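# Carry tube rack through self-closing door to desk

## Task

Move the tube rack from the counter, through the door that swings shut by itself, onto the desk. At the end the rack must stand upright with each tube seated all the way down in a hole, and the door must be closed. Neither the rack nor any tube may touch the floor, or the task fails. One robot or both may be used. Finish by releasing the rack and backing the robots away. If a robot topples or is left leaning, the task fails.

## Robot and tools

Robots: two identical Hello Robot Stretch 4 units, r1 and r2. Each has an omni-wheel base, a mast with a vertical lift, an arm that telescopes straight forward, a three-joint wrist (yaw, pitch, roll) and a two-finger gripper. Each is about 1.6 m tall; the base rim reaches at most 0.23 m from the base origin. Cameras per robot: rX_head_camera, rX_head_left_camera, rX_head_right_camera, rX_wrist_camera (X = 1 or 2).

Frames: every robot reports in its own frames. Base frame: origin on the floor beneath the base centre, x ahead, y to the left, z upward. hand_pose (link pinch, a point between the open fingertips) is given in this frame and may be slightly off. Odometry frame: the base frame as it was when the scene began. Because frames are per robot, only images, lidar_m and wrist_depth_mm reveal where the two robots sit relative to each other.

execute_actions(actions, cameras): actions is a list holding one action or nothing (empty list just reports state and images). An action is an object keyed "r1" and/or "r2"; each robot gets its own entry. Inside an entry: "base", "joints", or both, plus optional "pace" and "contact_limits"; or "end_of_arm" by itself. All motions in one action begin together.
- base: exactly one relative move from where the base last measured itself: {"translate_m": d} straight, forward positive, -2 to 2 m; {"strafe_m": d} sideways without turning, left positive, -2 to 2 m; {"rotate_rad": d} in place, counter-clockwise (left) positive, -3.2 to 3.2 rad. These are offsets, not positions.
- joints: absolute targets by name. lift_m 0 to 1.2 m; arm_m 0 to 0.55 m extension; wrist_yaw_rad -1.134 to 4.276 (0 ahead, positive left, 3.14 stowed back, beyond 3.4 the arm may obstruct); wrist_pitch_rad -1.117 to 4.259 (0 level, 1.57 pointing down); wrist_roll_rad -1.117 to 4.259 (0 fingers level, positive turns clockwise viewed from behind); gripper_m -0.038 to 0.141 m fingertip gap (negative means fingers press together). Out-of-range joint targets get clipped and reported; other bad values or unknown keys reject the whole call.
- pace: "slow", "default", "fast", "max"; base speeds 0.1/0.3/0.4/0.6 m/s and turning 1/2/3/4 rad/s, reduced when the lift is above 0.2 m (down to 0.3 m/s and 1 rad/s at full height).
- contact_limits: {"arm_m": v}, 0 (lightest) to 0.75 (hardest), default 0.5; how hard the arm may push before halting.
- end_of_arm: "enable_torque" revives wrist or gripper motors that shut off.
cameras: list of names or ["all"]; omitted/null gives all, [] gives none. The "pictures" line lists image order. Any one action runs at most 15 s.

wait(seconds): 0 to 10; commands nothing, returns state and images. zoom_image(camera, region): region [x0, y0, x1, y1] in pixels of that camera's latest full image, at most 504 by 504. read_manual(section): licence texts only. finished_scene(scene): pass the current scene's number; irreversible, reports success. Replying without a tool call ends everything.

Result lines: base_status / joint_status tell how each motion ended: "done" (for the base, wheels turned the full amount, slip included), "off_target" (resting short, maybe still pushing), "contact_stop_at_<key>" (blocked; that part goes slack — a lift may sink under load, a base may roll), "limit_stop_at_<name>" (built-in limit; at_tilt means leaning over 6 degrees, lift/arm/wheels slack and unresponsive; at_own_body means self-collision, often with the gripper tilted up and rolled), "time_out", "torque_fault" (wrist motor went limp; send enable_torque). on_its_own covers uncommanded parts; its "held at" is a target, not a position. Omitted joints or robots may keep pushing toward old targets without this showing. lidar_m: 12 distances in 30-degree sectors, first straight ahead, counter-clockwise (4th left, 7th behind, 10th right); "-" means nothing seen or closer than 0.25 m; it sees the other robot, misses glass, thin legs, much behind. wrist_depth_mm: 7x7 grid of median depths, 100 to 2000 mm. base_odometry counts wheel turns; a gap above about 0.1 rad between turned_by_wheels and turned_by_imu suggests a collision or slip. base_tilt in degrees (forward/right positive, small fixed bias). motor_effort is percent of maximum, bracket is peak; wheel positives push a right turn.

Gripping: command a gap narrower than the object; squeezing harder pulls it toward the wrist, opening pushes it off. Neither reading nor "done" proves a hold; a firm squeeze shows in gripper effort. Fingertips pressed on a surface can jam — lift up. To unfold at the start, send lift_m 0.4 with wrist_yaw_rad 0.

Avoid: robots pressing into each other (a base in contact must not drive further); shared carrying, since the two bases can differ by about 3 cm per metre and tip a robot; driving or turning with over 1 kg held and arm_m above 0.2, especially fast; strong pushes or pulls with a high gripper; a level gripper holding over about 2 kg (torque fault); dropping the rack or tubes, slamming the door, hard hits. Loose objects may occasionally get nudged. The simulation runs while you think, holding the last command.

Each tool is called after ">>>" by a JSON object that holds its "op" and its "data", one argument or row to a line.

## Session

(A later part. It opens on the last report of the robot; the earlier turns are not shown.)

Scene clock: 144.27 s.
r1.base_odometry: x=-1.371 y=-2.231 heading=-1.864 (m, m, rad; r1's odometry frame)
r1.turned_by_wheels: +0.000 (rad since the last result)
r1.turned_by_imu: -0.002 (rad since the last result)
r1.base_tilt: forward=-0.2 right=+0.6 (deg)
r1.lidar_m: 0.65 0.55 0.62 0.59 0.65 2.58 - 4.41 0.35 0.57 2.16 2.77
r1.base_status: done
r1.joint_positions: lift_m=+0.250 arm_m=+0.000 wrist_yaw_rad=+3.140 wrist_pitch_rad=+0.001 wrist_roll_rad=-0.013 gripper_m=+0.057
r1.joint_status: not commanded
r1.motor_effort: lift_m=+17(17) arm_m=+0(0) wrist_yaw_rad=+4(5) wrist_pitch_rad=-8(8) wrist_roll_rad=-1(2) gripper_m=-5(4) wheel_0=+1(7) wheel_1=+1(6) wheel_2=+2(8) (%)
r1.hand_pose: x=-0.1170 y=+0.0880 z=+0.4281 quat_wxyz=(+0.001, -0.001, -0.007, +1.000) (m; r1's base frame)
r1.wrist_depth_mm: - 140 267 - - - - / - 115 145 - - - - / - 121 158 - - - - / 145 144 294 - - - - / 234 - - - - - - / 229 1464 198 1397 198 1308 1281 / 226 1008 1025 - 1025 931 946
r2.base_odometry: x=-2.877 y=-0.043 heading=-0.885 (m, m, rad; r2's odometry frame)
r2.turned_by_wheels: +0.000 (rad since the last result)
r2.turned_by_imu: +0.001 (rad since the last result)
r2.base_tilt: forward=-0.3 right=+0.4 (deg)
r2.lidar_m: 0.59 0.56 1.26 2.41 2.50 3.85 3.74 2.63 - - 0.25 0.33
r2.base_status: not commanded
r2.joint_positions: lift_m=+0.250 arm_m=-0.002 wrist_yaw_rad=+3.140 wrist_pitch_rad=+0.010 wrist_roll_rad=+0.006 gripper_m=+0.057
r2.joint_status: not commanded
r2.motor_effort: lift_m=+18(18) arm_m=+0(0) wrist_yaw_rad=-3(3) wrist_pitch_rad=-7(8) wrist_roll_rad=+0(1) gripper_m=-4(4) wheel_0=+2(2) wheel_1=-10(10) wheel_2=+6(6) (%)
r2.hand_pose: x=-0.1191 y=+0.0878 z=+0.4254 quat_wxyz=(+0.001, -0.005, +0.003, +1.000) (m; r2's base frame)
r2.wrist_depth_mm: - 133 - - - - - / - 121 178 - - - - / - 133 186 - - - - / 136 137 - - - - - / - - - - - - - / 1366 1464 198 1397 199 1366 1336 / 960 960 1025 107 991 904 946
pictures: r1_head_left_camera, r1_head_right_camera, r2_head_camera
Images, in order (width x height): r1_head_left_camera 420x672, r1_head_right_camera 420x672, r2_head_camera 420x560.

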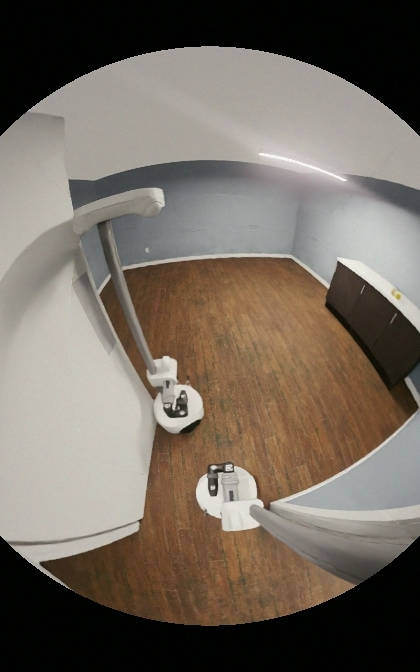

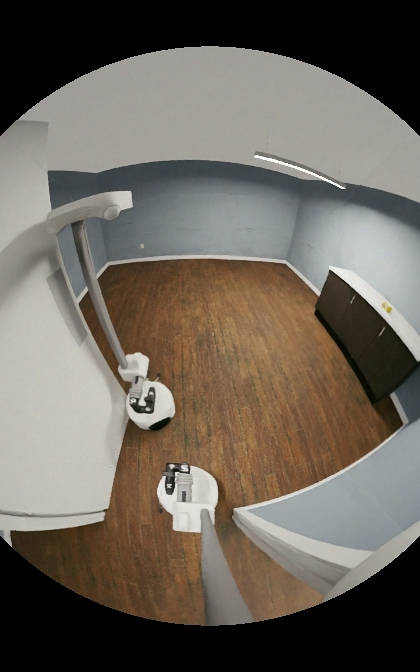

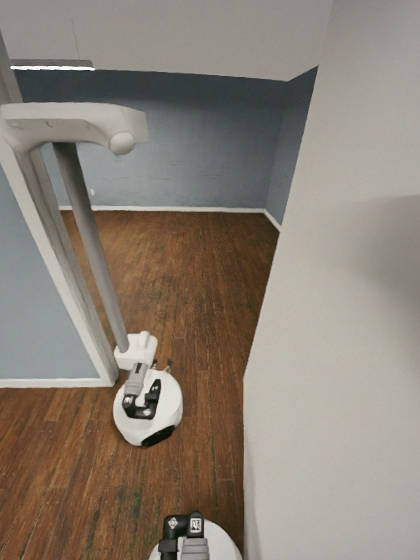

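>>> {"op": "execute_actions", "data": {
  "actions": [
    {"r1":{"base":{"rotate_rad":-0.75}}}
  ],
  "cameras": []
}}

>>> {"op": "execute_actions", "data": {
  "actions": [
    {"r1":{"base":{"translate_m":1.0}}}
  ],
  "cameras": ["r1_head_camera","r1_head_left_camera"]
}}

Scene clock: 147.97 s.
r1.base_odometry: x=-1.371 y=-2.232 heading=-2.613 (m, m, rad; r1's odometry frame)
r1.turned_by_wheels: -0.750 (rad since the last result)
r1.turned_by_imu: -0.744 (rad since the last result)
r1.base_tilt: forward=-0.2 right=+0.6 (deg)
r1.lidar_m: 2.40 4.42 0.56 0.59 0.59 0.61 2.34 3.71 4.32 0.36 0.34 2.17
r1.base_status: done
r1.joint_positions: lift_m=+0.250 arm_m=+0.000 wrist_yaw_rad=+3.140 wrist_pitch_rad=+0.001 wrist_roll_rad=-0.013 gripper_m=+0.057
r1.joint_status: not commanded
r1.motor_effort: lift_m=+17(17) arm_m=+0(0) wrist_yaw_rad=+4(4) wrist_pitch_rad=-8(10) wrist_roll_rad=+1(0) gripper_m=-3(3) wheel_0=+1(7) wheel_1=+1(7) wheel_2=+2(4) (%)
r1.hand_pose: x=-0.1170 y=+0.0880 z=+0.4281 quat_wxyz=(+0.001, -0.001, -0.007, +1.000) (m; r1's base frame)
r1.wrist_depth_mm: - 140 267 - 798 609 530 / - 115 145 - 831 627 535 / - 121 158 - 842 627 544 / 145 144 293 - 831 634 549 / 234 - - - 798 640 549 / 229 1464 200 1430 198 603 549 / 225 991 1008 - 820 627 554
r2.base_odometry: x=-2.877 y=-0.043 heading=-0.885 (m, m, rad; r2's odometry frame)
r2.turned_by_wheels: +0.000 (rad since the last result)
r2.turned_by_imu: +0.001 (rad since the last result)
r2.base_tilt: forward=-0.3 right=+0.4 (deg)
r2.lidar_m: 0.60 0.57 1.28 2.40 2.47 3.88 3.74 2.62 - - 0.25 0.32
r2.base_status: not commanded
r2.joint_positions: lift_m=+0.250 arm_m=-0.002 wrist_yaw_rad=+3.140 wrist_pitch_rad=+0.010 wrist_roll_rad=+0.006 gripper_m=+0.057
r2.joint_status: not commanded
r2.motor_effort: lift_m=+18(18) arm_m=+0(0) wrist_yaw_rad=+0(0) wrist_pitch_rad=-7(7) wrist_roll_rad=-1(0) gripper_m=+2(6) wheel_0=+2(2) wheel_1=-10(10) wheel_2=+6(6) (%)
r2.hand_pose: x=-0.1191 y=+0.0878 z=+0.4254 quat_wxyz=(+0.001, -0.005, +0.003, +1.000) (m; r2's base frame)
r2.wrist_depth_mm: - 133 - - - - - / - 121 178 - - - - / - 133 186 - - - - / 136 137 - - - - - / - - - - - - - / 1336 1499 198 1430 199 1366 1366 / 960 946 1008 107 976 917 946
pictures: none
No camera images: the call's "cameras" was empty. Leave "cameras" out to get every camera's image.

Scene clock: 152.80 s.
r1.base_odometry: x=-2.235 y=-2.736 heading=-2.613 (m, m, rad; r1's odometry frame)
r1.turned_by_wheels: +0.000 (rad since the last result)
r1.turned_by_imu: -0.005 (rad since the last result)
r1.base_tilt: forward=-0.2 right=+0.7 (deg)
r1.lidar_m: 1.56 3.71 3.74 3.29 0.81 0.82 1.53 0.85 0.85 0.97 1.38 1.38
r1.base_status: done
r1.joint_positions: lift_m=+0.250 arm_m=+0.000 wrist_yaw_rad=+3.140 wrist_pitch_rad=+0.001 wrist_roll_rad=-0.013 gripper_m=+0.057
r1.joint_status: not commanded
r1.motor_effort: lift_m=+17(17) arm_m=+0(0) wrist_yaw_rad=+5(3) wrist_pitch_rad=-8(9) wrist_roll_rad=+0(0) gripper_m=-5(2) wheel_0=+3(6) wheel_1=+2(6) wheel_2=-1(12) (%)
r1.hand_pose: x=-0.1170 y=+0.0880 z=+0.4281 quat_wxyz=(+0.001, -0.001, -0.007, +1.000) (m; r1's base frame)
r1.wrist_depth_mm: - 139 267 - 1537 1229 1025 / - 115 145 - 1537 1255 1042 / - 121 158 - 1576 1255 1008 / 145 144 293 - 1576 1255 809 / 233 976 - - 1499 1255 1042 / 230 976 200 1397 198 1205 768 / 226 917 1025 - 1025 878 741
r2.base_odometry: x=-2.877 y=-0.043 heading=-0.885 (m, m, rad; r2's odometry frame)
r2.turned_by_wheels: +0.000 (rad since the last result)
r2.turned_by_imu: +0.002 (rad since the last result)
r2.base_tilt: forward=-0.2 right=+0.4 (deg)
r2.lidar_m: 5.03 1.09 1.28 0.82 2.48 3.90 3.73 2.59 - - 0.25 0.34
r2.base_status: not commanded
r2.joint_positions: lift_m=+0.250 arm_m=-0.002 wrist_yaw_rad=+3.140 wrist_pitch_rad=+0.010 wrist_roll_rad=+0.006 gripper_m=+0.057
r2.joint_status: not commanded
r2.motor_effort: lift_m=+18(18) arm_m=+0(0) wrist_yaw_rad=-1(3) wrist_pitch_rad=-7(7) wrist_roll_rad=+0(0) gripper_m=-3(6) wheel_0=+2(2) wheel_1=-10(10) wheel_2=+6(6) (%)
r2.hand_pose: x=-0.1191 y=+0.0878 z=+0.4254 quat_wxyz=(+0.001, -0.005, +0.003, +1.000) (m; r2's base frame)
r2.wrist_depth_mm: - 133 - - - - - / - 121 178 - - - - / - 133 186 - - - - / 136 137 - - - - - / - - - - - - - / 1366 1499 198 1397 199 1336 1336 / 976 960 1025 107 991 904 946
pictures: r1_head_camera, r1_head_left_camera
Images, in order (width x height): r1_head_camera 420x560, r1_head_left_camera 420x672.

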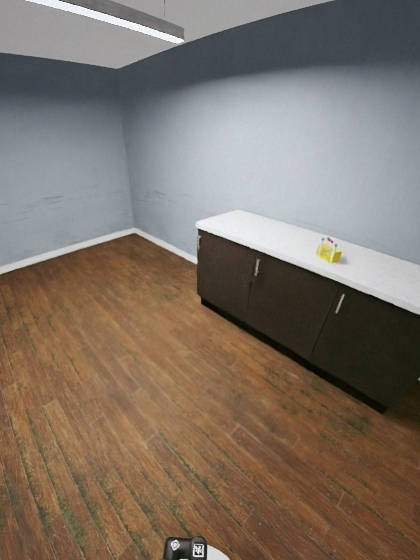

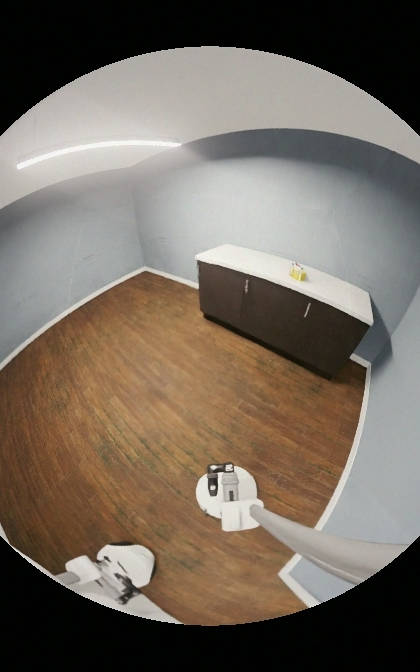

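>>> {"op": "execute_actions", "data": {
  "actions": [
    {"r1":{"base":{"rotate_rad":-0.82},"joints":{"lift_m":0.85}}}
  ],
  "cameras": []
}}

>>> {"op": "execute_actions", "data": {
  "actions": [
    {"r1":{"base":{"strafe_m":0.54},"joints":{"wrist_yaw_rad":0,"gripper_m":0.12}}}
  ],
  "cameras": []
}}

>>> {"op": "execute_actions", "data": {
  "actions": [
    {"r1":{"base":{"translate_m":0.45}}}
  ],
  "cameras": ["r1_head_camera","r1_wrist_camera"]
}}

Scene clock: 159.80 s.
r1.base_odometry: x=-2.235 y=-2.736 heading=+2.851 (m, m, rad; r1's odometry frame)
r1.turned_by_wheels: -0.819 (rad since the last result)
r1.turned_by_imu: -0.814 (rad since the last result)
r1.base_tilt: forward=-0.1 right=+0.6 (deg)
r1.lidar_m: 1.38 1.41 1.81 3.76 3.83 2.94 0.80 1.32 0.91 0.85 0.87 1.13
r1.base_status: done
r1.joint_positions: lift_m=+0.850 arm_m=+0.000 wrist_yaw_rad=+3.140 wrist_pitch_rad=+0.001 wrist_roll_rad=-0.013 gripper_m=+0.057
r1.joint_status: all done
r1.motor_effort: lift_m=+25(25) arm_m=+0(0) wrist_yaw_rad=+5(4) wrist_pitch_rad=-7(10) wrist_roll_rad=+1(0) gripper_m=-3(2) wheel_0=+4(7) wheel_1=+1(7) wheel_2=+2(9) (%)
r1.hand_pose: x=-0.1170 y=+0.0880 z=+1.0274 quat_wxyz=(+0.001, -0.001, -0.007, +1.000) (m; r1's base frame)
r1.wrist_depth_mm: - 140 267 1160 - - - / - 115 145 1308 - - - / - 121 158 1308 - - - / 145 144 293 1366 - - - / 234 1464 1366 1366 - - - / 229 1464 200 1255 198 - - / 225 1464 1397 - - - -
r2.base_odometry: x=-2.877 y=-0.043 heading=-0.885 (m, m, rad; r2's odometry frame)
r2.turned_by_wheels: +0.000 (rad since the last result)
r2.turned_by_imu: +0.002 (rad since the last result)
r2.base_tilt: forward=-0.2 right=+0.2 (deg)
r2.lidar_m: 5.04 1.10 1.26 0.79 2.47 3.90 3.71 2.61 - - 0.25 0.33
r2.base_status: not commanded
r2.joint_positions: lift_m=+0.250 arm_m=-0.002 wrist_yaw_rad=+3.140 wrist_pitch_rad=+0.010 wrist_roll_rad=+0.006 gripper_m=+0.057
r2.joint_status: not commanded
r2.motor_effort: lift_m=+18(18) arm_m=+0(0) wrist_yaw_rad=-2(0) wrist_pitch_rad=-8(8) wrist_roll_rad=-1(1) gripper_m=-3(3) wheel_0=+2(2) wheel_1=-10(10) wheel_2=+6(6) (%)
r2.hand_pose: x=-0.1191 y=+0.0878 z=+0.4254 quat_wxyz=(+0.001, -0.005, +0.003, +1.000) (m; r2's base frame)
r2.wrist_depth_mm: - 134 - - - - - / - 121 178 - - - - / - 133 186 - - - - / 136 137 - - - - - / - - - - - - - / 1366 1464 198 1397 199 1366 1308 / 976 960 1008 107 976 917 960
pictures: none
No camera images: the call's "cameras" was empty. Leave "cameras" out to get every camera's image.

Scene clock: 162.93 s.
r1.base_odometry: x=-2.390 y=-3.253 heading=+2.851 (m, m, rad; r1's odometry frame)
r1.turned_by_wheels: +0.000 (rad since the last result)
r1.turned_by_imu: -0.001 (rad since the last result)
r1.base_tilt: forward=-0.2 right=+0.6 (deg)
r1.lidar_m: 1.32 1.33 2.57 3.21 3.26 2.99 2.76 0.96 1.85 1.37 1.40 1.44
r1.base_status: done
r1.joint_positions: lift_m=+0.850 arm_m=+0.000 wrist_yaw_rad=+0.000 wrist_pitch_rad=+0.001 wrist_roll_rad=-0.013 gripper_m=+0.120
r1.joint_status: all done
r1.motor_effort: lift_m=+25(25) arm_m=+0(0) wrist_yaw_rad=+3(6) wrist_pitch_rad=-8(7) wrist_roll_rad=+0(0) gripper_m=-1(4) wheel_0=+1(9) wheel_1=-1(8) wheel_2=+0(2) (%)
r1.hand_pose: x=+0.4599 y=-0.0873 z=+1.0274 quat_wxyz=(+1.000, -0.007, +0.001, +0.000) (m; r1's base frame)
r1.wrist_depth_mm: 1618 1661 1708 1708 1756 1708 1756 / 1661 1708 1708 1756 1708 1756 1708 / 1708 1661 1708 1756 1756 1756 1756 / 1756 1708 1708 1756 1756 1808 1708 / 1098 1118 1098 1138 1160 1138 1756 / 1098 1118 1138 1138 1160 1182 1708 / 1118 1118 1118 - 1182 1205 1808
r2.base_odometry: x=-2.877 y=-0.043 heading=-0.885 (m, m, rad; r2's odometry frame)
r2.turned_by_wheels: +0.000 (rad since the last result)
r2.turned_by_imu: +0.001 (rad since the last result)
r2.base_tilt: forward=-0.3 right=+0.3 (deg)
r2.lidar_m: 5.06 1.09 1.22 2.41 0.95 3.90 3.74 2.64 - - 0.25 0.34
r2.base_status: not commanded
r2.joint_positions: lift_m=+0.250 arm_m=-0.002 wrist_yaw_rad=+3.140 wrist_pitch_rad=+0.010 wrist_roll_rad=+0.006 gripper_m=+0.057
r2.joint_status: not commanded
r2.motor_effort: lift_m=+18(18) arm_m=+0(0) wrist_yaw_rad=-2(2) wrist_pitch_rad=-8(8) wrist_roll_rad=+0(1) gripper_m=-4(1) wheel_0=+2(2) wheel_1=-10(10) wheel_2=+6(6) (%)
r2.hand_pose: x=-0.1191 y=+0.0878 z=+0.4254 quat_wxyz=(+0.001, -0.005, +0.003, +1.000) (m; r2's base frame)
r2.wrist_depth_mm: - 134 - - - - - / - 121 178 - - - - / - 133 186 - - - - / 136 137 - - - - - / - - - - - - - / 1366 1464 198 1397 200 1366 1308 / 976 960 1008 107 976 904 931
pictures: none
No camera images: the call's "cameras" was empty. Leave "cameras" out to get every camera's image.

Scene clock: 165.90 s.
r1.base_odometry: x=-2.821 y=-3.124 heading=+2.851 (m, m, rad; r1's odometry frame)
r1.turned_by_wheels: +0.000 (rad since the last result)
r1.turned_by_imu: -0.002 (rad since the last result)
r1.base_tilt: forward=-0.2 right=+0.7 (deg)
r1.lidar_m: 0.87 0.90 1.16 3.26 3.30 3.46 1.49 1.37 1.43 1.34 1.36 0.94
r1.base_status: done
r1.joint_positions: lift_m=+0.850 arm_m=+0.000 wrist_yaw_rad=+0.000 wrist_pitch_rad=+0.001 wrist_roll_rad=-0.013 gripper_m=+0.120
r1.joint_status: not commanded
r1.motor_effort: lift_m=+25(25) arm_m=+0(0) wrist_yaw_rad=+3(3) wrist_pitch_rad=-7(8) wrist_roll_rad=-1(0) gripper_m=+0(0) wheel_0=+1(7) wheel_1=+2(7) wheel_2=+0(12) (%)
r1.hand_pose: x=+0.4599 y=-0.0873 z=+1.0274 quat_wxyz=(+1.000, -0.007, +0.001, +0.000) (m; r1's base frame)
r1.wrist_depth_mm: 1229 1255 1255 1255 1281 1336 1336 / 1229 1255 1308 1336 1308 1308 1308 / 1255 1281 1255 1308 1281 1336 1336 / 1255 1281 1281 1308 1308 1336 1366 / 946 931 820 809 831 707 741 / 668 668 691 676 691 723 732 / 683 691 699 - 723 732 741
r2.base_odometry: x=-2.877 y=-0.043 heading=-0.885 (m, m, rad; r2's odometry frame)
r2.turned_by_wheels: +0.000 (rad since the last result)
r2.turned_by_imu: +0.001 (rad since the last result)
r2.base_tilt: forward=-0.2 right=+0.3 (deg)
r2.lidar_m: 5.04 1.08 1.27 1.38 1.35 3.88 3.73 2.62 - - 0.25 0.33
r2.base_status: not commanded
r2.joint_positions: lift_m=+0.250 arm_m=-0.002 wrist_yaw_rad=+3.140 wrist_pitch_rad=+0.010 wrist_roll_rad=+0.006 gripper_m=+0.057
r2.joint_status: not commanded
r2.motor_effort: lift_m=+18(18) arm_m=+0(0) wrist_yaw_rad=-2(1) wrist_pitch_rad=-8(7) wrist_roll_rad=-1(1) gripper_m=-4(1) wheel_0=+2(2) wheel_1=-10(10) wheel_2=+6(6) (%)
r2.hand_pose: x=-0.1191 y=+0.0878 z=+0.4254 quat_wxyz=(+0.001, -0.005, +0.003, +1.000) (m; r2's base frame)
r2.wrist_depth_mm: - 133 - - - - - / - 121 178 - - - - / - 133 186 - - - - / 136 137 - - - - - / - - - - - - - / 1397 1464 198 1397 199 1366 1308 / 976 960 1025 107 991 917 960
pictures: r1_head_camera, r1_wrist_camera
Images, in order (width x height): r1_head_camera 420x560, r1_wrist_camera 616x392.

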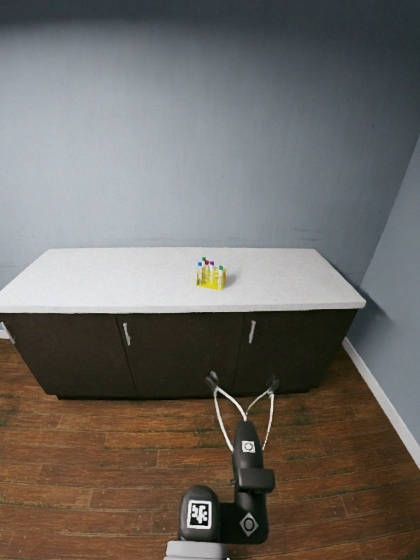

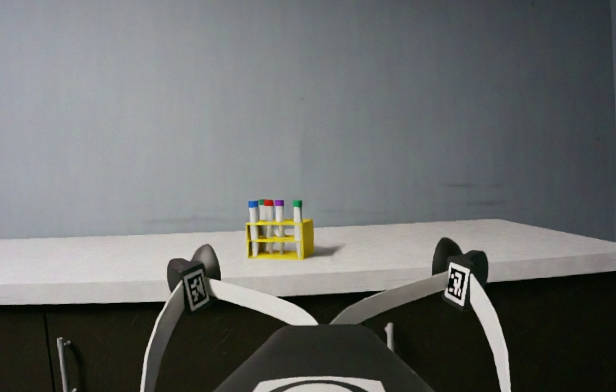

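>>> {"op": "zoom_image", "data": {
  "camera": "r1_wrist_camera",
  "region": [220,180,340,280]
}}

Region (220, 180, 340, 280) of r1_wrist_camera's 616x392 image, scaled by 4.200.

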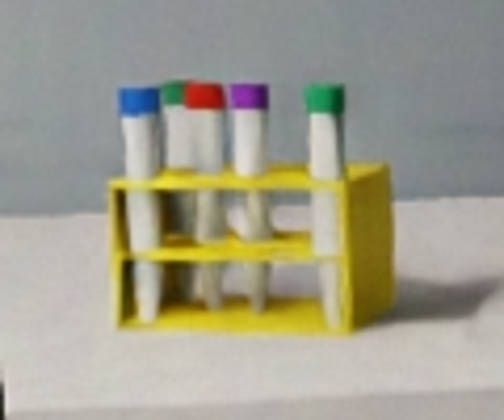

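>>> {"op": "execute_actions", "data": {
  "actions": [
    {"r1":{"base":{"translate_m":0.3},"joints":{"wrist_pitch_rad":0.3,"lift_m":0.92,"gripper_m":0.141}}}
  ],
  "cameras": ["r1_head_camera","r1_wrist_camera"]
}}

Scene clock: 171.70 s.
r1.base_odometry: x=-3.108 y=-3.038 heading=+2.851 (m, m, rad; r1's odometry frame)
r1.turned_by_wheels: +0.000 (rad since the last result)
r1.turned_by_imu: -0.003 (rad since the last result)
r1.base_tilt: forward=-0.2 right=+0.6 (deg)
r1.lidar_m: 0.57 0.59 0.76 3.28 3.35 3.80 1.66 1.64 1.43 1.32 0.94 0.64
r1.base_status: done
r1.joint_positions: lift_m=+0.920 arm_m=+0.000 wrist_yaw_rad=+0.000 wrist_pitch_rad=+0.302 wrist_roll_rad=-0.013 gripper_m=+0.141
r1.joint_status: all done
r1.motor_effort: lift_m=+25(30) arm_m=+0(0) wrist_yaw_rad=+2(3) wrist_pitch_rad=-5(7) wrist_roll_rad=+0(0) gripper_m=+0(1) wheel_0=+2(6) wheel_1=+2(5) wheel_2=-1(12) (%)
r1.hand_pose: x=+0.4468 y=-0.0873 z=+1.0121 quat_wxyz=(+0.989, -0.007, +0.150, +0.001) (m; r1's base frame)
r1.wrist_depth_mm: 878 891 904 917 931 931 960 / 917 946 931 960 976 991 1008 / 976 976 976 976 1008 976 1042 / 715 691 559 574 621 603 580 / 488 480 469 459 445 433 442 / 407 413 421 418 433 477 492 / 462 466 473 - 488 508 530
r2.base_odometry: x=-2.877 y=-0.043 heading=-0.885 (m, m, rad; r2's odometry frame)
r2.turned_by_wheels: +0.000 (rad since the last result)
r2.turned_by_imu: +0.002 (rad since the last result)
r2.base_tilt: forward=-0.2 right=+0.3 (deg)
r2.lidar_m: 5.05 1.09 1.24 1.64 1.65 3.86 3.73 2.63 - - 0.25 0.33
r2.base_status: not commanded
r2.joint_positions: lift_m=+0.250 arm_m=-0.002 wrist_yaw_rad=+3.140 wrist_pitch_rad=+0.010 wrist_roll_rad=+0.006 gripper_m=+0.057
r2.joint_status: not commanded
r2.motor_effort: lift_m=+18(18) arm_m=+0(0) wrist_yaw_rad=-1(2) wrist_pitch_rad=-8(7) wrist_roll_rad=+0(1) gripper_m=-3(1) wheel_0=+2(2) wheel_1=-10(10) wheel_2=+6(6) (%)
r2.hand_pose: x=-0.1191 y=+0.0878 z=+0.4254 quat_wxyz=(+0.001, -0.005, +0.003, +1.000) (m; r2's base frame)
r2.wrist_depth_mm: - 133 - - - - - / - 121 178 - - - - / - 133 186 - - - - / 136 137 - - - - - / - - - - - - - / 1366 1464 198 1430 199 1366 1308 / 976 960 1008 107 976 904 946
pictures: r1_head_camera, r1_wrist_camera
Images, in order (width x height): r1_head_camera 420x560, r1_wrist_camera 616x392.

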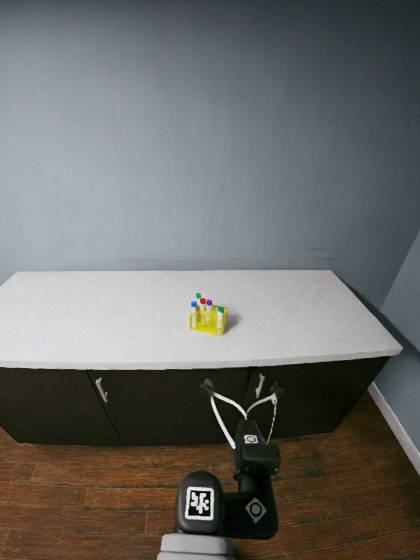

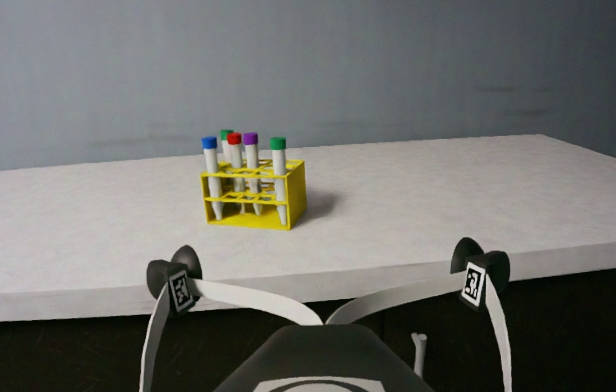

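>>> {"op": "zoom_image", "data": {
  "camera": "r1_wrist_camera",
  "region": [180,115,330,240]
}}

>>> {"op": "zoom_image", "data": {
  "camera": "r1_head_camera",
  "region": [170,280,250,350]
}}

Region (180, 115, 330, 240) of r1_wrist_camera's 616x392 image, scaled by 3.360.

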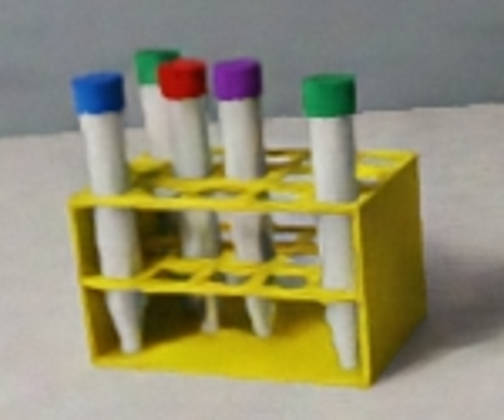

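Region (170, 280, 250, 350) of r1_head_camera's 420x560 image, scaled by 6.300, with more detail than that image has; it fills the top 441 rows of this view, and the rest is white.

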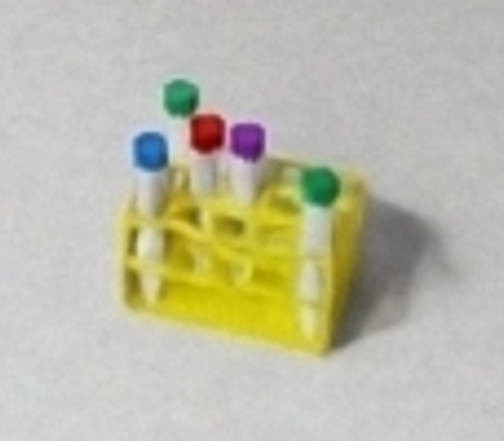

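>>> {"op": "execute_actions", "data": {
  "actions": [
    {"r1":{"base":{"rotate_rad":-0.27}}}
  ],
  "cameras": []
}}

>>> {"op": "execute_actions", "data": {
  "actions": [
    {"r1":{"base":{"strafe_m":0.28},"joints":{"lift_m":0.87}}}
  ],
  "cameras": ["r1_head_camera","r1_wrist_camera"]
}}

Scene clock: 178.47 s.
r1.base_odometry: x=-3.108 y=-3.038 heading=+2.581 (m, m, rad; r1's odometry frame)
r1.turned_by_wheels: -0.270 (rad since the last result)
r1.turned_by_imu: -0.269 (rad since the last result)
r1.base_tilt: forward=-0.1 right=+0.6 (deg)
r1.lidar_m: 0.57 0.58 0.65 1.03 3.30 3.64 3.52 1.65 1.63 1.33 1.30 0.73
r1.base_status: done
r1.joint_positions: lift_m=+0.920 arm_m=+0.000 wrist_yaw_rad=+0.000 wrist_pitch_rad=+0.302 wrist_roll_rad=-0.013 gripper_m=+0.141
r1.joint_status: not commanded
r1.motor_effort: lift_m=+25(25) arm_m=+0(0) wrist_yaw_rad=+4(3) wrist_pitch_rad=-7(6) wrist_roll_rad=+0(1) gripper_m=-3(1) wheel_0=+1(6) wheel_1=+2(7) wheel_2=+0(8) (%)
r1.hand_pose: x=+0.4468 y=-0.0873 z=+1.0121 quat_wxyz=(+0.989, -0.007, +0.150, +0.001) (m; r1's base frame)
r1.wrist_depth_mm: 820 891 946 1008 1098 1182 1118 / 854 904 991 1060 1138 1229 1160 / 891 931 991 1042 1008 1281 1229 / 603 539 668 640 621 603 634 / 484 480 469 492 535 580 699 / 397 413 469 500 574 640 1182 / 430 455 504 - 640 707 1229
r2.base_odometry: x=-2.877 y=-0.043 heading=-0.885 (m, m, rad; r2's odometry frame)
r2.turned_by_wheels: +0.000 (rad since the last result)
r2.turned_by_imu: +0.002 (rad since the last result)
r2.base_tilt: forward=-0.2 right=+0.4 (deg)
r2.lidar_m: 5.03 1.09 1.26 1.64 1.65 3.87 3.74 2.64 - - 0.25 0.34
r2.base_status: not commanded
r2.joint_positions: lift_m=+0.250 arm_m=-0.002 wrist_yaw_rad=+3.140 wrist_pitch_rad=+0.010 wrist_roll_rad=+0.006 gripper_m=+0.057
r2.joint_status: not commanded
r2.motor_effort: lift_m=+18(18) arm_m=+0(0) wrist_yaw_rad=+0(1) wrist_pitch_rad=-7(8) wrist_roll_rad=+0(1) gripper_m=-5(4) wheel_0=+2(2) wheel_1=-10(10) wheel_2=+6(6) (%)
r2.hand_pose: x=-0.1191 y=+0.0878 z=+0.4254 quat_wxyz=(+0.001, -0.005, +0.003, +1.000) (m; r2's base frame)
r2.wrist_depth_mm: - 133 - - - - - / - 121 178 - - - - / - 133 186 - - - - / 136 137 - - - - - / - - - - - - - / 1366 1464 198 1430 200 1366 1336 / 960 946 1008 107 976 904 931
pictures: none
No camera images: the call's "cameras" was empty. Leave "cameras" out to get every camera's image.

Scene clock: 180.73 s.
r1.base_odometry: x=-3.257 y=-3.276 heading=+2.581 (m, m, rad; r1's odometry frame)
r1.turned_by_wheels: +0.000 (rad since the last result)
r1.turned_by_imu: -0.001 (rad since the last result)
r1.base_tilt: forward=-0.2 right=+0.6 (deg)
r1.lidar_m: 0.49 0.47 0.53 0.80 3.03 3.34 3.63 1.80 1.97 1.60 1.58 0.60
r1.base_status: done
r1.joint_positions: lift_m=+0.870 arm_m=+0.000 wrist_yaw_rad=+0.000 wrist_pitch_rad=+0.302 wrist_roll_rad=-0.013 gripper_m=+0.141
r1.joint_status: all done
r1.motor_effort: lift_m=+18(23) arm_m=+0(0) wrist_yaw_rad=+4(2) wrist_pitch_rad=-8(7) wrist_roll_rad=+1(0) gripper_m=+1(2) wheel_0=+1(9) wheel_1=-1(9) wheel_2=+0(1) (%)
r1.hand_pose: x=+0.4468 y=-0.0873 z=+0.9627 quat_wxyz=(+0.989, -0.007, +0.150, +0.001) (m; r1's base frame)
r1.wrist_depth_mm: 750 788 854 917 976 1078 1160 / 778 831 878 946 1025 1118 1229 / 798 842 854 500 778 750 732 / 549 530 512 484 484 469 477 / 379 373 364 368 397 415 521 / 300 312 343 353 433 484 569 / 327 349 382 - 488 539 615
r2.base_odometry: x=-2.877 y=-0.043 heading=-0.885 (m, m, rad; r2's odometry frame)
r2.turned_by_wheels: +0.000 (rad since the last result)
r2.turned_by_imu: +0.001 (rad since the last result)
r2.base_tilt: forward=-0.2 right=+0.2 (deg)
r2.lidar_m: 5.05 1.07 1.27 2.19 1.81 3.88 3.74 2.63 - - 0.25 0.33
r2.base_status: not commanded
r2.joint_positions: lift_m=+0.250 arm_m=-0.002 wrist_yaw_rad=+3.140 wrist_pitch_rad=+0.010 wrist_roll_rad=+0.006 gripper_m=+0.057
r2.joint_status: not commanded
r2.motor_effort: lift_m=+18(18) arm_m=+0(0) wrist_yaw_rad=-1(2) wrist_pitch_rad=-8(8) wrist_roll_rad=+0(0) gripper_m=-2(3) wheel_0=+2(2) wheel_1=-10(10) wheel_2=+6(6) (%)
r2.hand_pose: x=-0.1191 y=+0.0878 z=+0.4254 quat_wxyz=(+0.001, -0.005, +0.003, +1.000) (m; r2's base frame)
r2.wrist_depth_mm: - 133 - - - - - / - 121 177 - - - - / - 133 186 - - - - / 136 137 - - - - - / - - - - - - - / 1366 1499 198 1397 199 1336 1366 / 976 946 1008 107 976 904 946
pictures: r1_head_camera, r1_wrist_camera
Images, in order (width x height): r1_head_camera 420x560, r1_wrist_camera 616x392.

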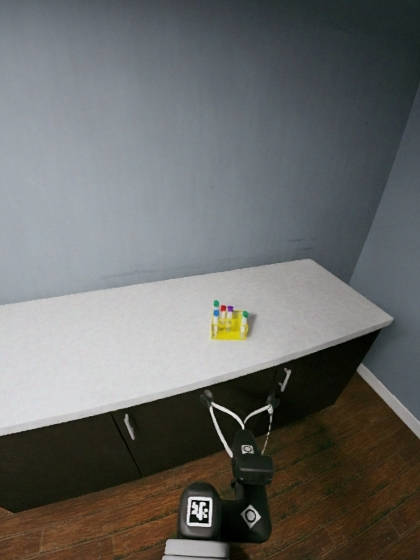

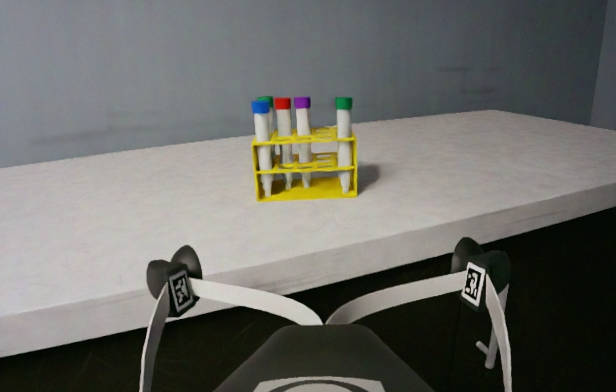

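>>> {"op": "execute_actions", "data": {
  "actions": [
    {"r1":{"joints":{"arm_m":0.2},"base":{"strafe_m":0.008}}}
  ],
  "cameras": ["r1_head_camera","r1_wrist_camera"]
}}

Scene clock: 184.60 s.
r1.base_odometry: x=-3.261 y=-3.282 heading=+2.581 (m, m, rad; r1's odometry frame)
r1.turned_by_wheels: +0.000 (rad since the last result)
r1.turned_by_imu: -0.002 (rad since the last result)
r1.base_tilt: forward=-0.2 right=+0.6 (deg)
r1.lidar_m: 0.50 0.47 0.52 0.82 3.01 3.33 3.64 1.81 1.97 1.59 1.58 0.61
r1.base_status: done
r1.joint_positions: lift_m=+0.870 arm_m=+0.199 wrist_yaw_rad=+0.000 wrist_pitch_rad=+0.302 wrist_roll_rad=-0.013 gripper_m=+0.141
r1.joint_status: all done
r1.motor_effort: lift_m=+17(17) arm_m=+8(9) wrist_yaw_rad=+3(2) wrist_pitch_rad=-7(8) wrist_roll_rad=+0(1) gripper_m=-2(1) wheel_0=+0(7) wheel_1=+1(10) wheel_2=+0(2) (%)
r1.hand_pose: x=+0.6450 y=-0.0874 z=+0.9626 quat_wxyz=(+0.989, -0.007, +0.151, +0.001) (m; r1's base frame)
r1.wrist_depth_mm: 603 640 683 732 809 866 931 / 627 661 715 768 831 904 991 / 654 691 707 707 676 750 715 / 544 525 343 309 439 462 449 / 375 370 310 315 325 324 327 / 286 271 257 255 249 244 257 / 234 229 236 - 228 220 221
r2.base_odometry: x=-2.877 y=-0.043 heading=-0.885 (m, m, rad; r2's odometry frame)
r2.turned_by_wheels: +0.000 (rad since the last result)
r2.turned_by_imu: +0.001 (rad since the last result)
r2.base_tilt: forward=-0.2 right=+0.4 (deg)
r2.lidar_m: 5.04 1.07 1.27 2.26 1.82 3.88 3.74 2.63 - - 0.25 0.33
r2.base_status: not commanded
r2.joint_positions: lift_m=+0.250 arm_m=-0.002 wrist_yaw_rad=+3.140 wrist_pitch_rad=+0.010 wrist_roll_rad=+0.006 gripper_m=+0.057
r2.joint_status: not commanded
r2.motor_effort: lift_m=+18(18) arm_m=+0(0) wrist_yaw_rad=-1(1) wrist_pitch_rad=-8(7) wrist_roll_rad=-1(1) gripper_m=-2(6) wheel_0=+2(2) wheel_1=-10(10) wheel_2=+6(5) (%)
r2.hand_pose: x=-0.1191 y=+0.0878 z=+0.4254 quat_wxyz=(+0.001, -0.005, +0.003, +1.000) (m; r2's base frame)
r2.wrist_depth_mm: - 133 - - - - - / - 121 178 - - - - / - 133 187 - - - - / 136 137 - - - - - / - - - - - - - / 1366 1430 198 1397 199 1336 1308 / 960 960 1008 107 976 917 946
pictures: r1_head_camera, r1_wrist_camera
Images, in order (width x height): r1_head_camera 420x560, r1_wrist_camera 616x392.

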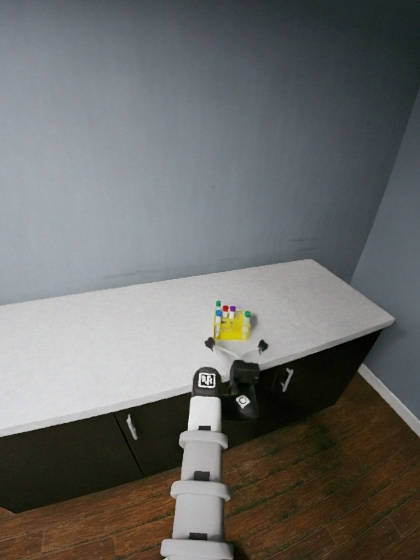

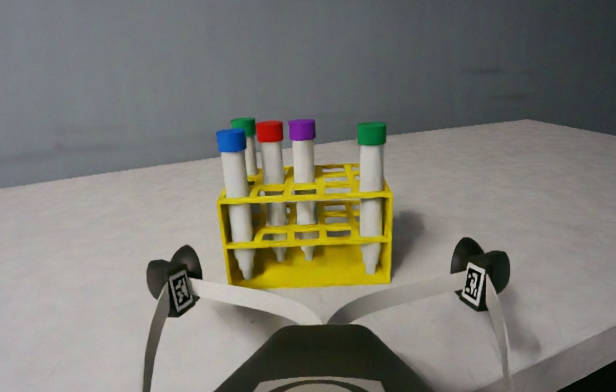

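>>> {"op": "execute_actions", "data": {
  "actions": [
    {"r1":{"joints":{"lift_m":0.86},"base":{"strafe_m":0.012}}}
  ],
  "cameras": []
}}

>>> {"op": "execute_actions", "data": {
  "actions": [
    {"r1":{"joints":{"arm_m":0.27},"pace":"slow"}}
  ],
  "cameras": ["r1_head_camera","r1_wrist_camera"]
}}

Scene clock: 188.67 s.
r1.base_odometry: x=-3.267 y=-3.292 heading=+2.582 (m, m, rad; r1's odometry frame)
r1.turned_by_wheels: +0.000 (rad since the last result)
r1.turned_by_imu: -0.001 (rad since the last result)
r1.base_tilt: forward=-0.2 right=+0.6 (deg)
r1.lidar_m: 0.48 0.46 0.52 0.81 3.02 3.33 3.65 1.83 1.94 1.60 1.60 0.63
r1.base_status: done
r1.joint_positions: lift_m=+0.860 arm_m=+0.199 wrist_yaw_rad=+0.000 wrist_pitch_rad=+0.302 wrist_roll_rad=-0.013 gripper_m=+0.141
r1.joint_status: all done
r1.motor_effort: lift_m=+16(17) arm_m=+8(8) wrist_yaw_rad=+5(4) wrist_pitch_rad=-7(7) wrist_roll_rad=-1(0) gripper_m=+1(0) wheel_0=-2(8) wheel_1=+3(9) wheel_2=+0(4) (%)
r1.hand_pose: x=+0.6450 y=-0.0874 z=+0.9527 quat_wxyz=(+0.989, -0.007, +0.151, +0.001) (m; r1's base frame)
r1.wrist_depth_mm: 591 634 676 723 788 842 904 / 615 654 707 759 820 891 976 / 647 683 707 303 647 707 683 / 521 496 445 304 297 436 427 / 353 347 307 310 306 303 309 / 270 256 242 240 235 230 242 / 220 216 223 - 216 208 211
r2.base_odometry: x=-2.877 y=-0.043 heading=-0.885 (m, m, rad; r2's odometry frame)
r2.turned_by_wheels: +0.000 (rad since the last result)
r2.turned_by_imu: +0.001 (rad since the last result)
r2.base_tilt: forward=-0.2 right=+0.4 (deg)
r2.lidar_m: 5.02 1.08 1.28 2.26 1.81 3.87 3.73 2.64 - - 0.25 0.31
r2.base_status: not commanded
r2.joint_positions: lift_m=+0.250 arm_m=-0.002 wrist_yaw_rad=+3.140 wrist_pitch_rad=+0.010 wrist_roll_rad=+0.006 gripper_m=+0.057
r2.joint_status: not commanded
r2.motor_effort: lift_m=+18(18) arm_m=+0(0) wrist_yaw_rad=-1(1) wrist_pitch_rad=-8(7) wrist_roll_rad=+0(0) gripper_m=-6(5) wheel_0=+2(2) wheel_1=-10(10) wheel_2=+6(6) (%)
r2.hand_pose: x=-0.1191 y=+0.0878 z=+0.4254 quat_wxyz=(+0.001, -0.005, +0.003, +1.000) (m; r2's base frame)
r2.wrist_depth_mm: - 133 - - - - - / - 121 178 - - - - / - 133 186 - - - - / 136 137 - - - - - / - - - - - - - / 1366 1430 198 1397 199 1366 1336 / 960 960 1008 107 991 917 946
pictures: none
No camera images: the call's "cameras" was empty. Leave "cameras" out to get every camera's image.

Scene clock: 190.63 s.
r1.base_odometry: x=-3.267 y=-3.292 heading=+2.582 (m, m, rad; r1's odometry frame)
r1.turned_by_wheels: +0.000 (rad since the last result)
r1.turned_by_imu: -0.001 (rad since the last result)
r1.base_tilt: forward=-0.2 right=+0.6 (deg)
r1.lidar_m: 0.50 0.46 0.51 0.80 3.00 3.31 3.64 1.83 1.93 1.62 1.60 0.60
r1.base_status: not commanded
r1.joint_positions: lift_m=+0.860 arm_m=+0.269 wrist_yaw_rad=+0.000 wrist_pitch_rad=+0.302 wrist_roll_rad=-0.013 gripper_m=+0.141
r1.joint_status: all done
r1.motor_effort: lift_m=+16(16) arm_m=+8(7) wrist_yaw_rad=+3(3) wrist_pitch_rad=-9(9) wrist_roll_rad=+0(0) gripper_m=-1(0) wheel_0=-3(3) wheel_1=+3(3) wheel_2=-1(0) (%)
r1.hand_pose: x=+0.7149 y=-0.0874 z=+0.9527 quat_wxyz=(+0.989, -0.007, +0.151, +0.001) (m; r1's base frame)
r1.wrist_depth_mm: 544 580 621 676 715 788 842 / 564 597 647 699 759 820 904 / 585 634 621 228 647 699 676 / 517 496 259 235 213 436 424 / 353 345 222 248 221 304 309 / 268 255 227 218 229 229 242 / 220 214 222 - 214 208 204
r2.base_odometry: x=-2.877 y=-0.043 heading=-0.885 (m, m, rad; r2's odometry frame)
r2.turned_by_wheels: +0.000 (rad since the last result)
r2.turned_by_imu: +0.001 (rad since the last result)
r2.base_tilt: forward=-0.2 right=+0.2 (deg)
r2.lidar_m: 5.06 1.05 1.23 2.33 1.82 3.87 3.73 2.61 - - 0.25 0.33
r2.base_status: not commanded
r2.joint_positions: lift_m=+0.250 arm_m=-0.002 wrist_yaw_rad=+3.140 wrist_pitch_rad=+0.010 wrist_roll_rad=+0.006 gripper_m=+0.057
r2.joint_status: not commanded
r2.motor_effort: lift_m=+18(18) arm_m=+0(0) wrist_yaw_rad=-2(1) wrist_pitch_rad=-7(7) wrist_roll_rad=-1(0) gripper_m=-2(2) wheel_0=+2(2) wheel_1=-10(10) wheel_2=+6(6) (%)
r2.hand_pose: x=-0.1191 y=+0.0878 z=+0.4254 quat_wxyz=(+0.001, -0.005, +0.003, +1.000) (m; r2's base frame)
r2.wrist_depth_mm: - 133 - - - - - / - 121 177 - - - - / - 133 186 - - - - / 136 137 - - - - - / - - - - - - - / 1366 1464 198 1430 199 1366 1336 / 976 960 1008 107 976 917 960
pictures: r1_head_camera, r1_wrist_camera
Images, in order (width x height): r1_head_camera 420x560, r1_wrist_camera 616x392.

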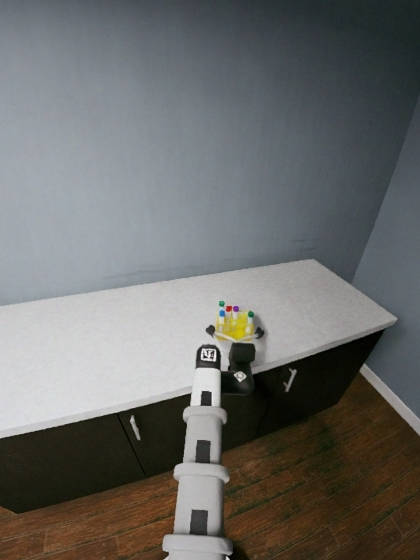

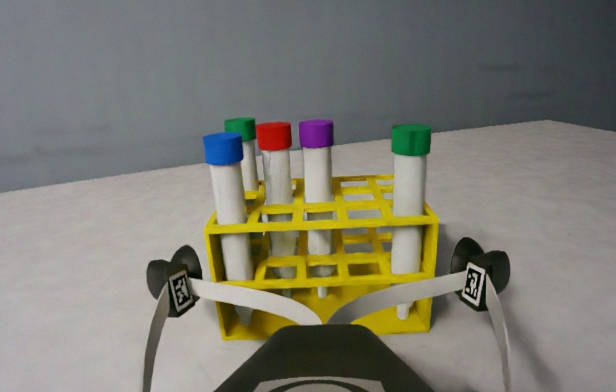

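>>> {"op": "execute_actions", "data": {
  "actions": [
    {"r1":{"joints":{"arm_m":0.31},"pace":"slow"}}
  ],
  "cameras": ["r1_head_camera","r1_wrist_camera"]
}}

Scene clock: 193.67 s.
r1.base_odometry: x=-3.267 y=-3.292 heading=+2.582 (m, m, rad; r1's odometry frame)
r1.turned_by_wheels: +0.000 (rad since the last result)
r1.turned_by_imu: -0.001 (rad since the last result)
r1.base_tilt: forward=-0.2 right=+0.6 (deg)
r1.lidar_m: 0.49 0.45 0.52 0.81 3.02 3.33 3.63 1.82 1.93 1.61 1.60 0.60
r1.base_status: not commanded
r1.joint_positions: lift_m=+0.860 arm_m=+0.309 wrist_yaw_rad=+0.000 wrist_pitch_rad=+0.302 wrist_roll_rad=-0.013 gripper_m=+0.141
r1.joint_status: all done
r1.motor_effort: lift_m=+16(16) arm_m=+8(9) wrist_yaw_rad=+5(4) wrist_pitch_rad=-10(6) wrist_roll_rad=+0(0) gripper_m=-1(0) wheel_0=-2(3) wheel_1=+3(3) wheel_2=+0(0) (%)
r1.hand_pose: x=+0.7549 y=-0.0874 z=+0.9527 quat_wxyz=(+0.989, -0.007, +0.151, +0.001) (m; r1's base frame)
r1.wrist_depth_mm: 512 549 585 634 683 750 798 / 535 569 609 654 715 778 842 / 554 597 621 213 707 707 676 / 517 500 238 215 208 436 424 / 351 347 204 226 208 213 307 / 268 254 213 203 206 229 242 / 219 214 218 - 210 207 204
r2.base_odometry: x=-2.877 y=-0.043 heading=-0.885 (m, m, rad; r2's odometry frame)
r2.turned_by_wheels: +0.000 (rad since the last result)
r2.turned_by_imu: +0.001 (rad since the last result)
r2.base_tilt: forward=-0.3 right=+0.3 (deg)
r2.lidar_m: 5.04 1.08 1.26 2.37 1.79 3.88 3.72 2.62 - - 0.25 0.33
r2.base_status: not commanded
r2.joint_positions: lift_m=+0.250 arm_m=-0.002 wrist_yaw_rad=+3.140 wrist_pitch_rad=+0.010 wrist_roll_rad=+0.006 gripper_m=+0.057
r2.joint_status: not commanded
r2.motor_effort: lift_m=+18(18) arm_m=+0(0) wrist_yaw_rad=-2(2) wrist_pitch_rad=-7(7) wrist_roll_rad=-1(1) gripper_m=-1(3) wheel_0=+2(2) wheel_1=-10(10) wheel_2=+6(6) (%)
r2.hand_pose: x=-0.1191 y=+0.0878 z=+0.4254 quat_wxyz=(+0.001, -0.005, +0.003, +1.000) (m; r2's base frame)
r2.wrist_depth_mm: - 133 - - - - - / - 121 178 - - - - / - 133 186 - - - - / 136 137 - - - - - / - - - - - - - / 1366 1499 198 1397 200 1366 1336 / 960 960 1008 107 976 917 946
pictures: r1_head_camera, r1_wrist_camera
Images, in order (width x height): r1_head_camera 420x560, r1_wrist_camera 616x392.

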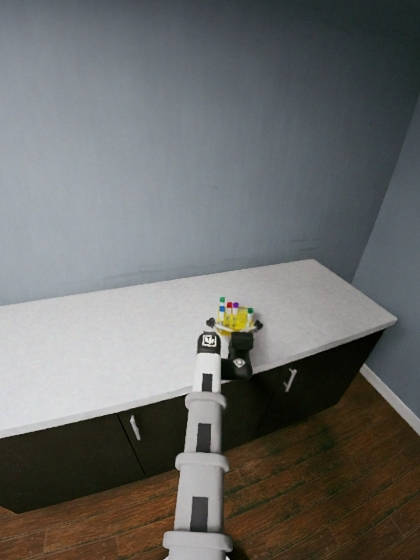

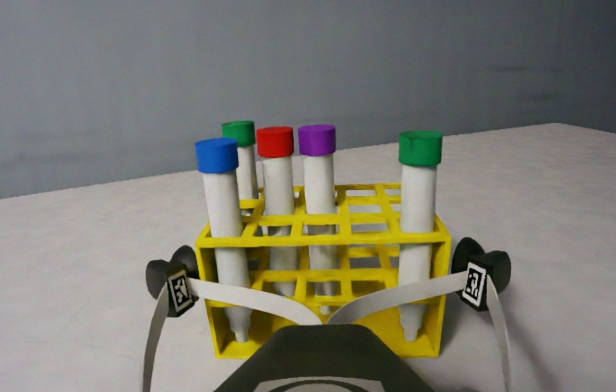

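>>> {"op": "execute_actions", "data": {
  "actions": [
    {"r1":{"joints":{"gripper_m":0.07}}}
  ],
  "cameras": ["r1_head_camera","r1_wrist_camera"]
}}

Scene clock: 196.40 s.
r1.base_odometry: x=-3.267 y=-3.292 heading=+2.582 (m, m, rad; r1's odometry frame)
r1.turned_by_wheels: +0.000 (rad since the last result)
r1.turned_by_imu: -0.001 (rad since the last result)
r1.base_tilt: forward=-0.2 right=+0.6 (deg)
r1.lidar_m: 0.48 0.46 0.52 0.79 3.01 3.30 3.64 1.83 1.92 1.61 1.58 0.62
r1.base_status: not commanded
r1.joint_positions: lift_m=+0.860 arm_m=+0.309 wrist_yaw_rad=+0.000 wrist_pitch_rad=+0.303 wrist_roll_rad=-0.013 gripper_m=+0.071
r1.joint_status: all done
r1.motor_effort: lift_m=+16(16) arm_m=+8(8) wrist_yaw_rad=+3(4) wrist_pitch_rad=-10(9) wrist_roll_rad=+0(2) gripper_m=-26(29) wheel_0=-3(3) wheel_1=+3(3) wheel_2=+0(0) (%)
r1.hand_pose: x=+0.7549 y=-0.0874 z=+0.9524 quat_wxyz=(+0.989, -0.007, +0.151, +0.001) (m; r1's base frame)
r1.wrist_depth_mm: 517 544 591 627 691 741 809 / 535 569 615 661 707 778 842 / 559 597 216 197 647 691 668 / 512 492 217 202 224 427 421 / 351 347 189 213 187 294 306 / 266 186 192 209 187 184 235 / 218 213 211 - 197 201 -
r2.base_odometry: x=-2.877 y=-0.043 heading=-0.885 (m, m, rad; r2's odometry frame)
r2.turned_by_wheels: +0.000 (rad since the last result)
r2.turned_by_imu: +0.001 (rad since the last result)
r2.base_tilt: forward=-0.2 right=+0.3 (deg)
r2.lidar_m: 5.05 1.08 1.25 2.36 1.84 3.86 3.73 2.62 - - 0.25 0.34
r2.base_status: not commanded
r2.joint_positions: lift_m=+0.250 arm_m=-0.002 wrist_yaw_rad=+3.140 wrist_pitch_rad=+0.010 wrist_roll_rad=+0.006 gripper_m=+0.057
r2.joint_status: not commanded
r2.motor_effort: lift_m=+18(18) arm_m=+0(0) wrist_yaw_rad=-1(1) wrist_pitch_rad=-7(8) wrist_roll_rad=+0(0) gripper_m=-3(3) wheel_0=+2(2) wheel_1=-10(10) wheel_2=+6(6) (%)
r2.hand_pose: x=-0.1191 y=+0.0878 z=+0.4254 quat_wxyz=(+0.001, -0.005, +0.003, +1.000) (m; r2's base frame)
r2.wrist_depth_mm: - 133 - - - - - / - 121 178 - - - - / - 133 186 - - - - / 136 137 - - - - - / - - - - - - - / 1366 1464 198 1397 199 1366 1336 / 960 960 1008 107 976 904 946
pictures: r1_head_camera, r1_wrist_camera
Images, in order (width x height): r1_head_camera 420x560, r1_wrist_camera 616x392.

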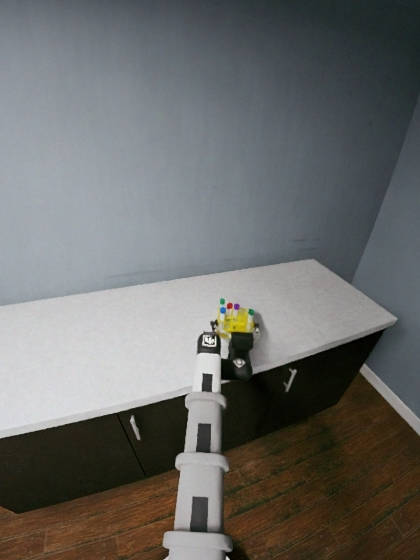

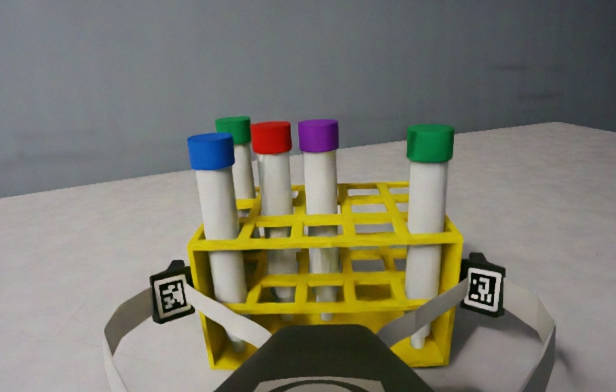

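>>> {"op": "execute_actions", "data": {
  "actions": [
    {"r1":{"joints":{"gripper_m":0.05}}}
  ],
  "cameras": []
}}

>>> {"op": "execute_actions", "data": {
  "actions": [
    {"r1":{"joints":{"lift_m":0.92},"pace":"slow"}}
  ],
  "cameras": ["r1_head_camera","r1_wrist_camera"]
}}

Scene clock: 198.83 s.
r1.base_odometry: x=-3.267 y=-3.292 heading=+2.582 (m, m, rad; r1's odometry frame)
r1.turned_by_wheels: +0.000 (rad since the last result)
r1.turned_by_imu: -0.001 (rad since the last result)
r1.base_tilt: forward=-0.1 right=+0.6 (deg)
r1.lidar_m: 0.49 0.47 0.52 0.80 3.02 3.30 3.64 1.83 1.93 1.62 1.59 0.60
r1.base_status: not commanded
r1.joint_positions: lift_m=+0.860 arm_m=+0.309 wrist_yaw_rad=+0.000 wrist_pitch_rad=+0.303 wrist_roll_rad=-0.013 gripper_m=+0.051
r1.joint_status: all done
r1.motor_effort: lift_m=+16(16) arm_m=+8(8) wrist_yaw_rad=+4(3) wrist_pitch_rad=-11(9) wrist_roll_rad=+0(1) gripper_m=-30(31) wheel_0=-2(2) wheel_1=+3(3) wheel_2=+0(0) (%)
r1.hand_pose: x=+0.7549 y=-0.0874 z=+0.9524 quat_wxyz=(+0.989, -0.007, +0.151, +0.001) (m; r1's base frame)
r1.wrist_depth_mm: 512 549 591 627 683 732 798 / 535 569 609 661 715 778 854 / 559 591 211 191 647 615 668 / 512 496 198 195 218 427 421 / 349 343 181 208 207 294 307 / 267 180 186 202 182 176 187 / 218 213 205 - 194 201 -
r2.base_odometry: x=-2.877 y=-0.043 heading=-0.885 (m, m, rad; r2's odometry frame)
r2.turned_by_wheels: +0.000 (rad since the last result)
r2.turned_by_imu: +0.001 (rad since the last result)
r2.base_tilt: forward=-0.3 right=+0.3 (deg)
r2.lidar_m: 5.05 1.08 1.29 2.34 1.83 3.86 3.71 2.66 - - 0.25 0.34
r2.base_status: not commanded
r2.joint_positions: lift_m=+0.250 arm_m=-0.002 wrist_yaw_rad=+3.140 wrist_pitch_rad=+0.010 wrist_roll_rad=+0.006 gripper_m=+0.057
r2.joint_status: not commanded
r2.motor_effort: lift_m=+18(18) arm_m=+0(0) wrist_yaw_rad=-2(1) wrist_pitch_rad=-8(7) wrist_roll_rad=-1(0) gripper_m=-6(2) wheel_0=+2(2) wheel_1=-10(10) wheel_2=+6(6) (%)
r2.hand_pose: x=-0.1191 y=+0.0878 z=+0.4254 quat_wxyz=(+0.001, -0.005, +0.003, +1.000) (m; r2's base frame)
r2.wrist_depth_mm: - 134 - - - - - / - 121 178 - - - - / - 133 186 - - - - / 136 137 - - - - - / - - - - - - - / 1366 1464 198 1430 198 1366 1308 / 960 960 1025 107 991 917 960
pictures: none
No camera images: the call's "cameras" was empty. Leave "cameras" out to get every camera's image.

Scene clock: 200.20 s.
r1.base_odometry: x=-3.267 y=-3.292 heading=+2.582 (m, m, rad; r1's odometry frame)
r1.turned_by_wheels: +0.000 (rad since the last result)
r1.turned_by_imu: -0.001 (rad since the last result)
r1.base_tilt: forward=-0.2 right=+0.6 (deg)
r1.lidar_m: 0.49 0.48 0.52 0.83 3.01 3.32 3.65 1.82 1.90 1.61 1.59 0.61
r1.base_status: not commanded
r1.joint_positions: lift_m=+0.920 arm_m=+0.309 wrist_yaw_rad=+0.000 wrist_pitch_rad=+0.303 wrist_roll_rad=-0.013 gripper_m=+0.051
r1.joint_status: all done
r1.motor_effort: lift_m=+26(30) arm_m=+8(8) wrist_yaw_rad=+3(3) wrist_pitch_rad=-11(12) wrist_roll_rad=+0(1) gripper_m=-30(29) wheel_0=-3(3) wheel_1=+3(3) wheel_2=+0(0) (%)
r1.hand_pose: x=+0.7549 y=-0.0874 z=+1.0116 quat_wxyz=(+0.988, -0.007, +0.151, +0.001) (m; r1's base frame)
r1.wrist_depth_mm: 512 544 591 634 683 750 798 / 535 564 609 654 715 778 854 / 554 597 211 190 741 798 878 / 580 615 198 196 217 580 574 / 480 469 181 208 207 402 418 / 362 180 186 201 182 176 303 / 300 291 208 - 193 276 -
r2.base_odometry: x=-2.877 y=-0.043 heading=-0.885 (m, m, rad; r2's odometry frame)
r2.turned_by_wheels: +0.000 (rad since the last result)
r2.turned_by_imu: +0.001 (rad since the last result)
r2.base_tilt: forward=-0.3 right=+0.3 (deg)
r2.lidar_m: 5.05 1.09 1.25 2.36 1.80 3.88 3.72 2.65 - - 0.25 0.32
r2.base_status: not commanded
r2.joint_positions: lift_m=+0.250 arm_m=-0.002 wrist_yaw_rad=+3.140 wrist_pitch_rad=+0.010 wrist_roll_rad=+0.006 gripper_m=+0.057
r2.joint_status: not commanded
r2.motor_effort: lift_m=+18(18) arm_m=+0(0) wrist_yaw_rad=-1(1) wrist_pitch_rad=-8(8) wrist_roll_rad=+0(0) gripper_m=-6(5) wheel_0=+2(2) wheel_1=-10(10) wheel_2=+6(6) (%)
r2.hand_pose: x=-0.1191 y=+0.0878 z=+0.4254 quat_wxyz=(+0.001, -0.005, +0.003, +1.000) (m; r2's base frame)
r2.wrist_depth_mm: - 134 - - - - - / - 121 177 - - - - / - 133 186 - - - - / 136 137 - - - - - / - - - - - - - / 1366 1499 198 1397 199 1366 1336 / 960 946 1008 107 976 904 946
pictures: r1_head_camera, r1_wrist_camera
Images, in order (width x height): r1_head_camera 420x560, r1_wrist_camera 616x392.

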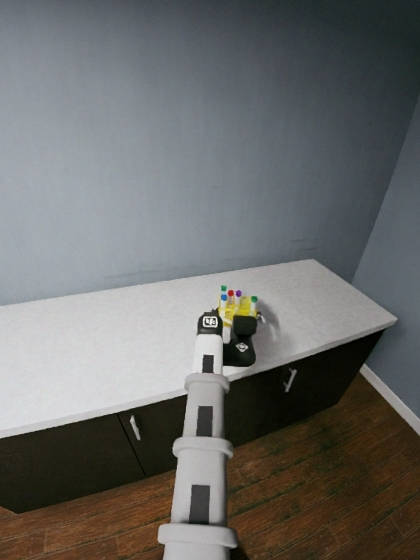

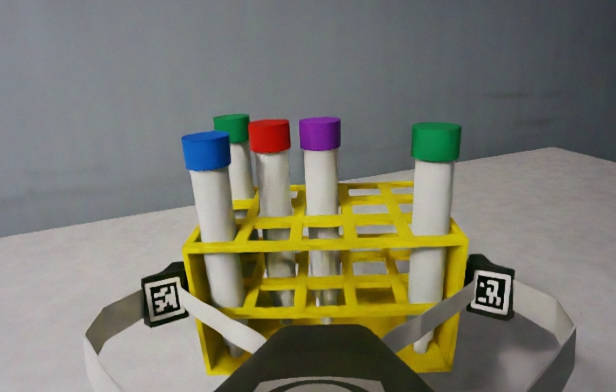

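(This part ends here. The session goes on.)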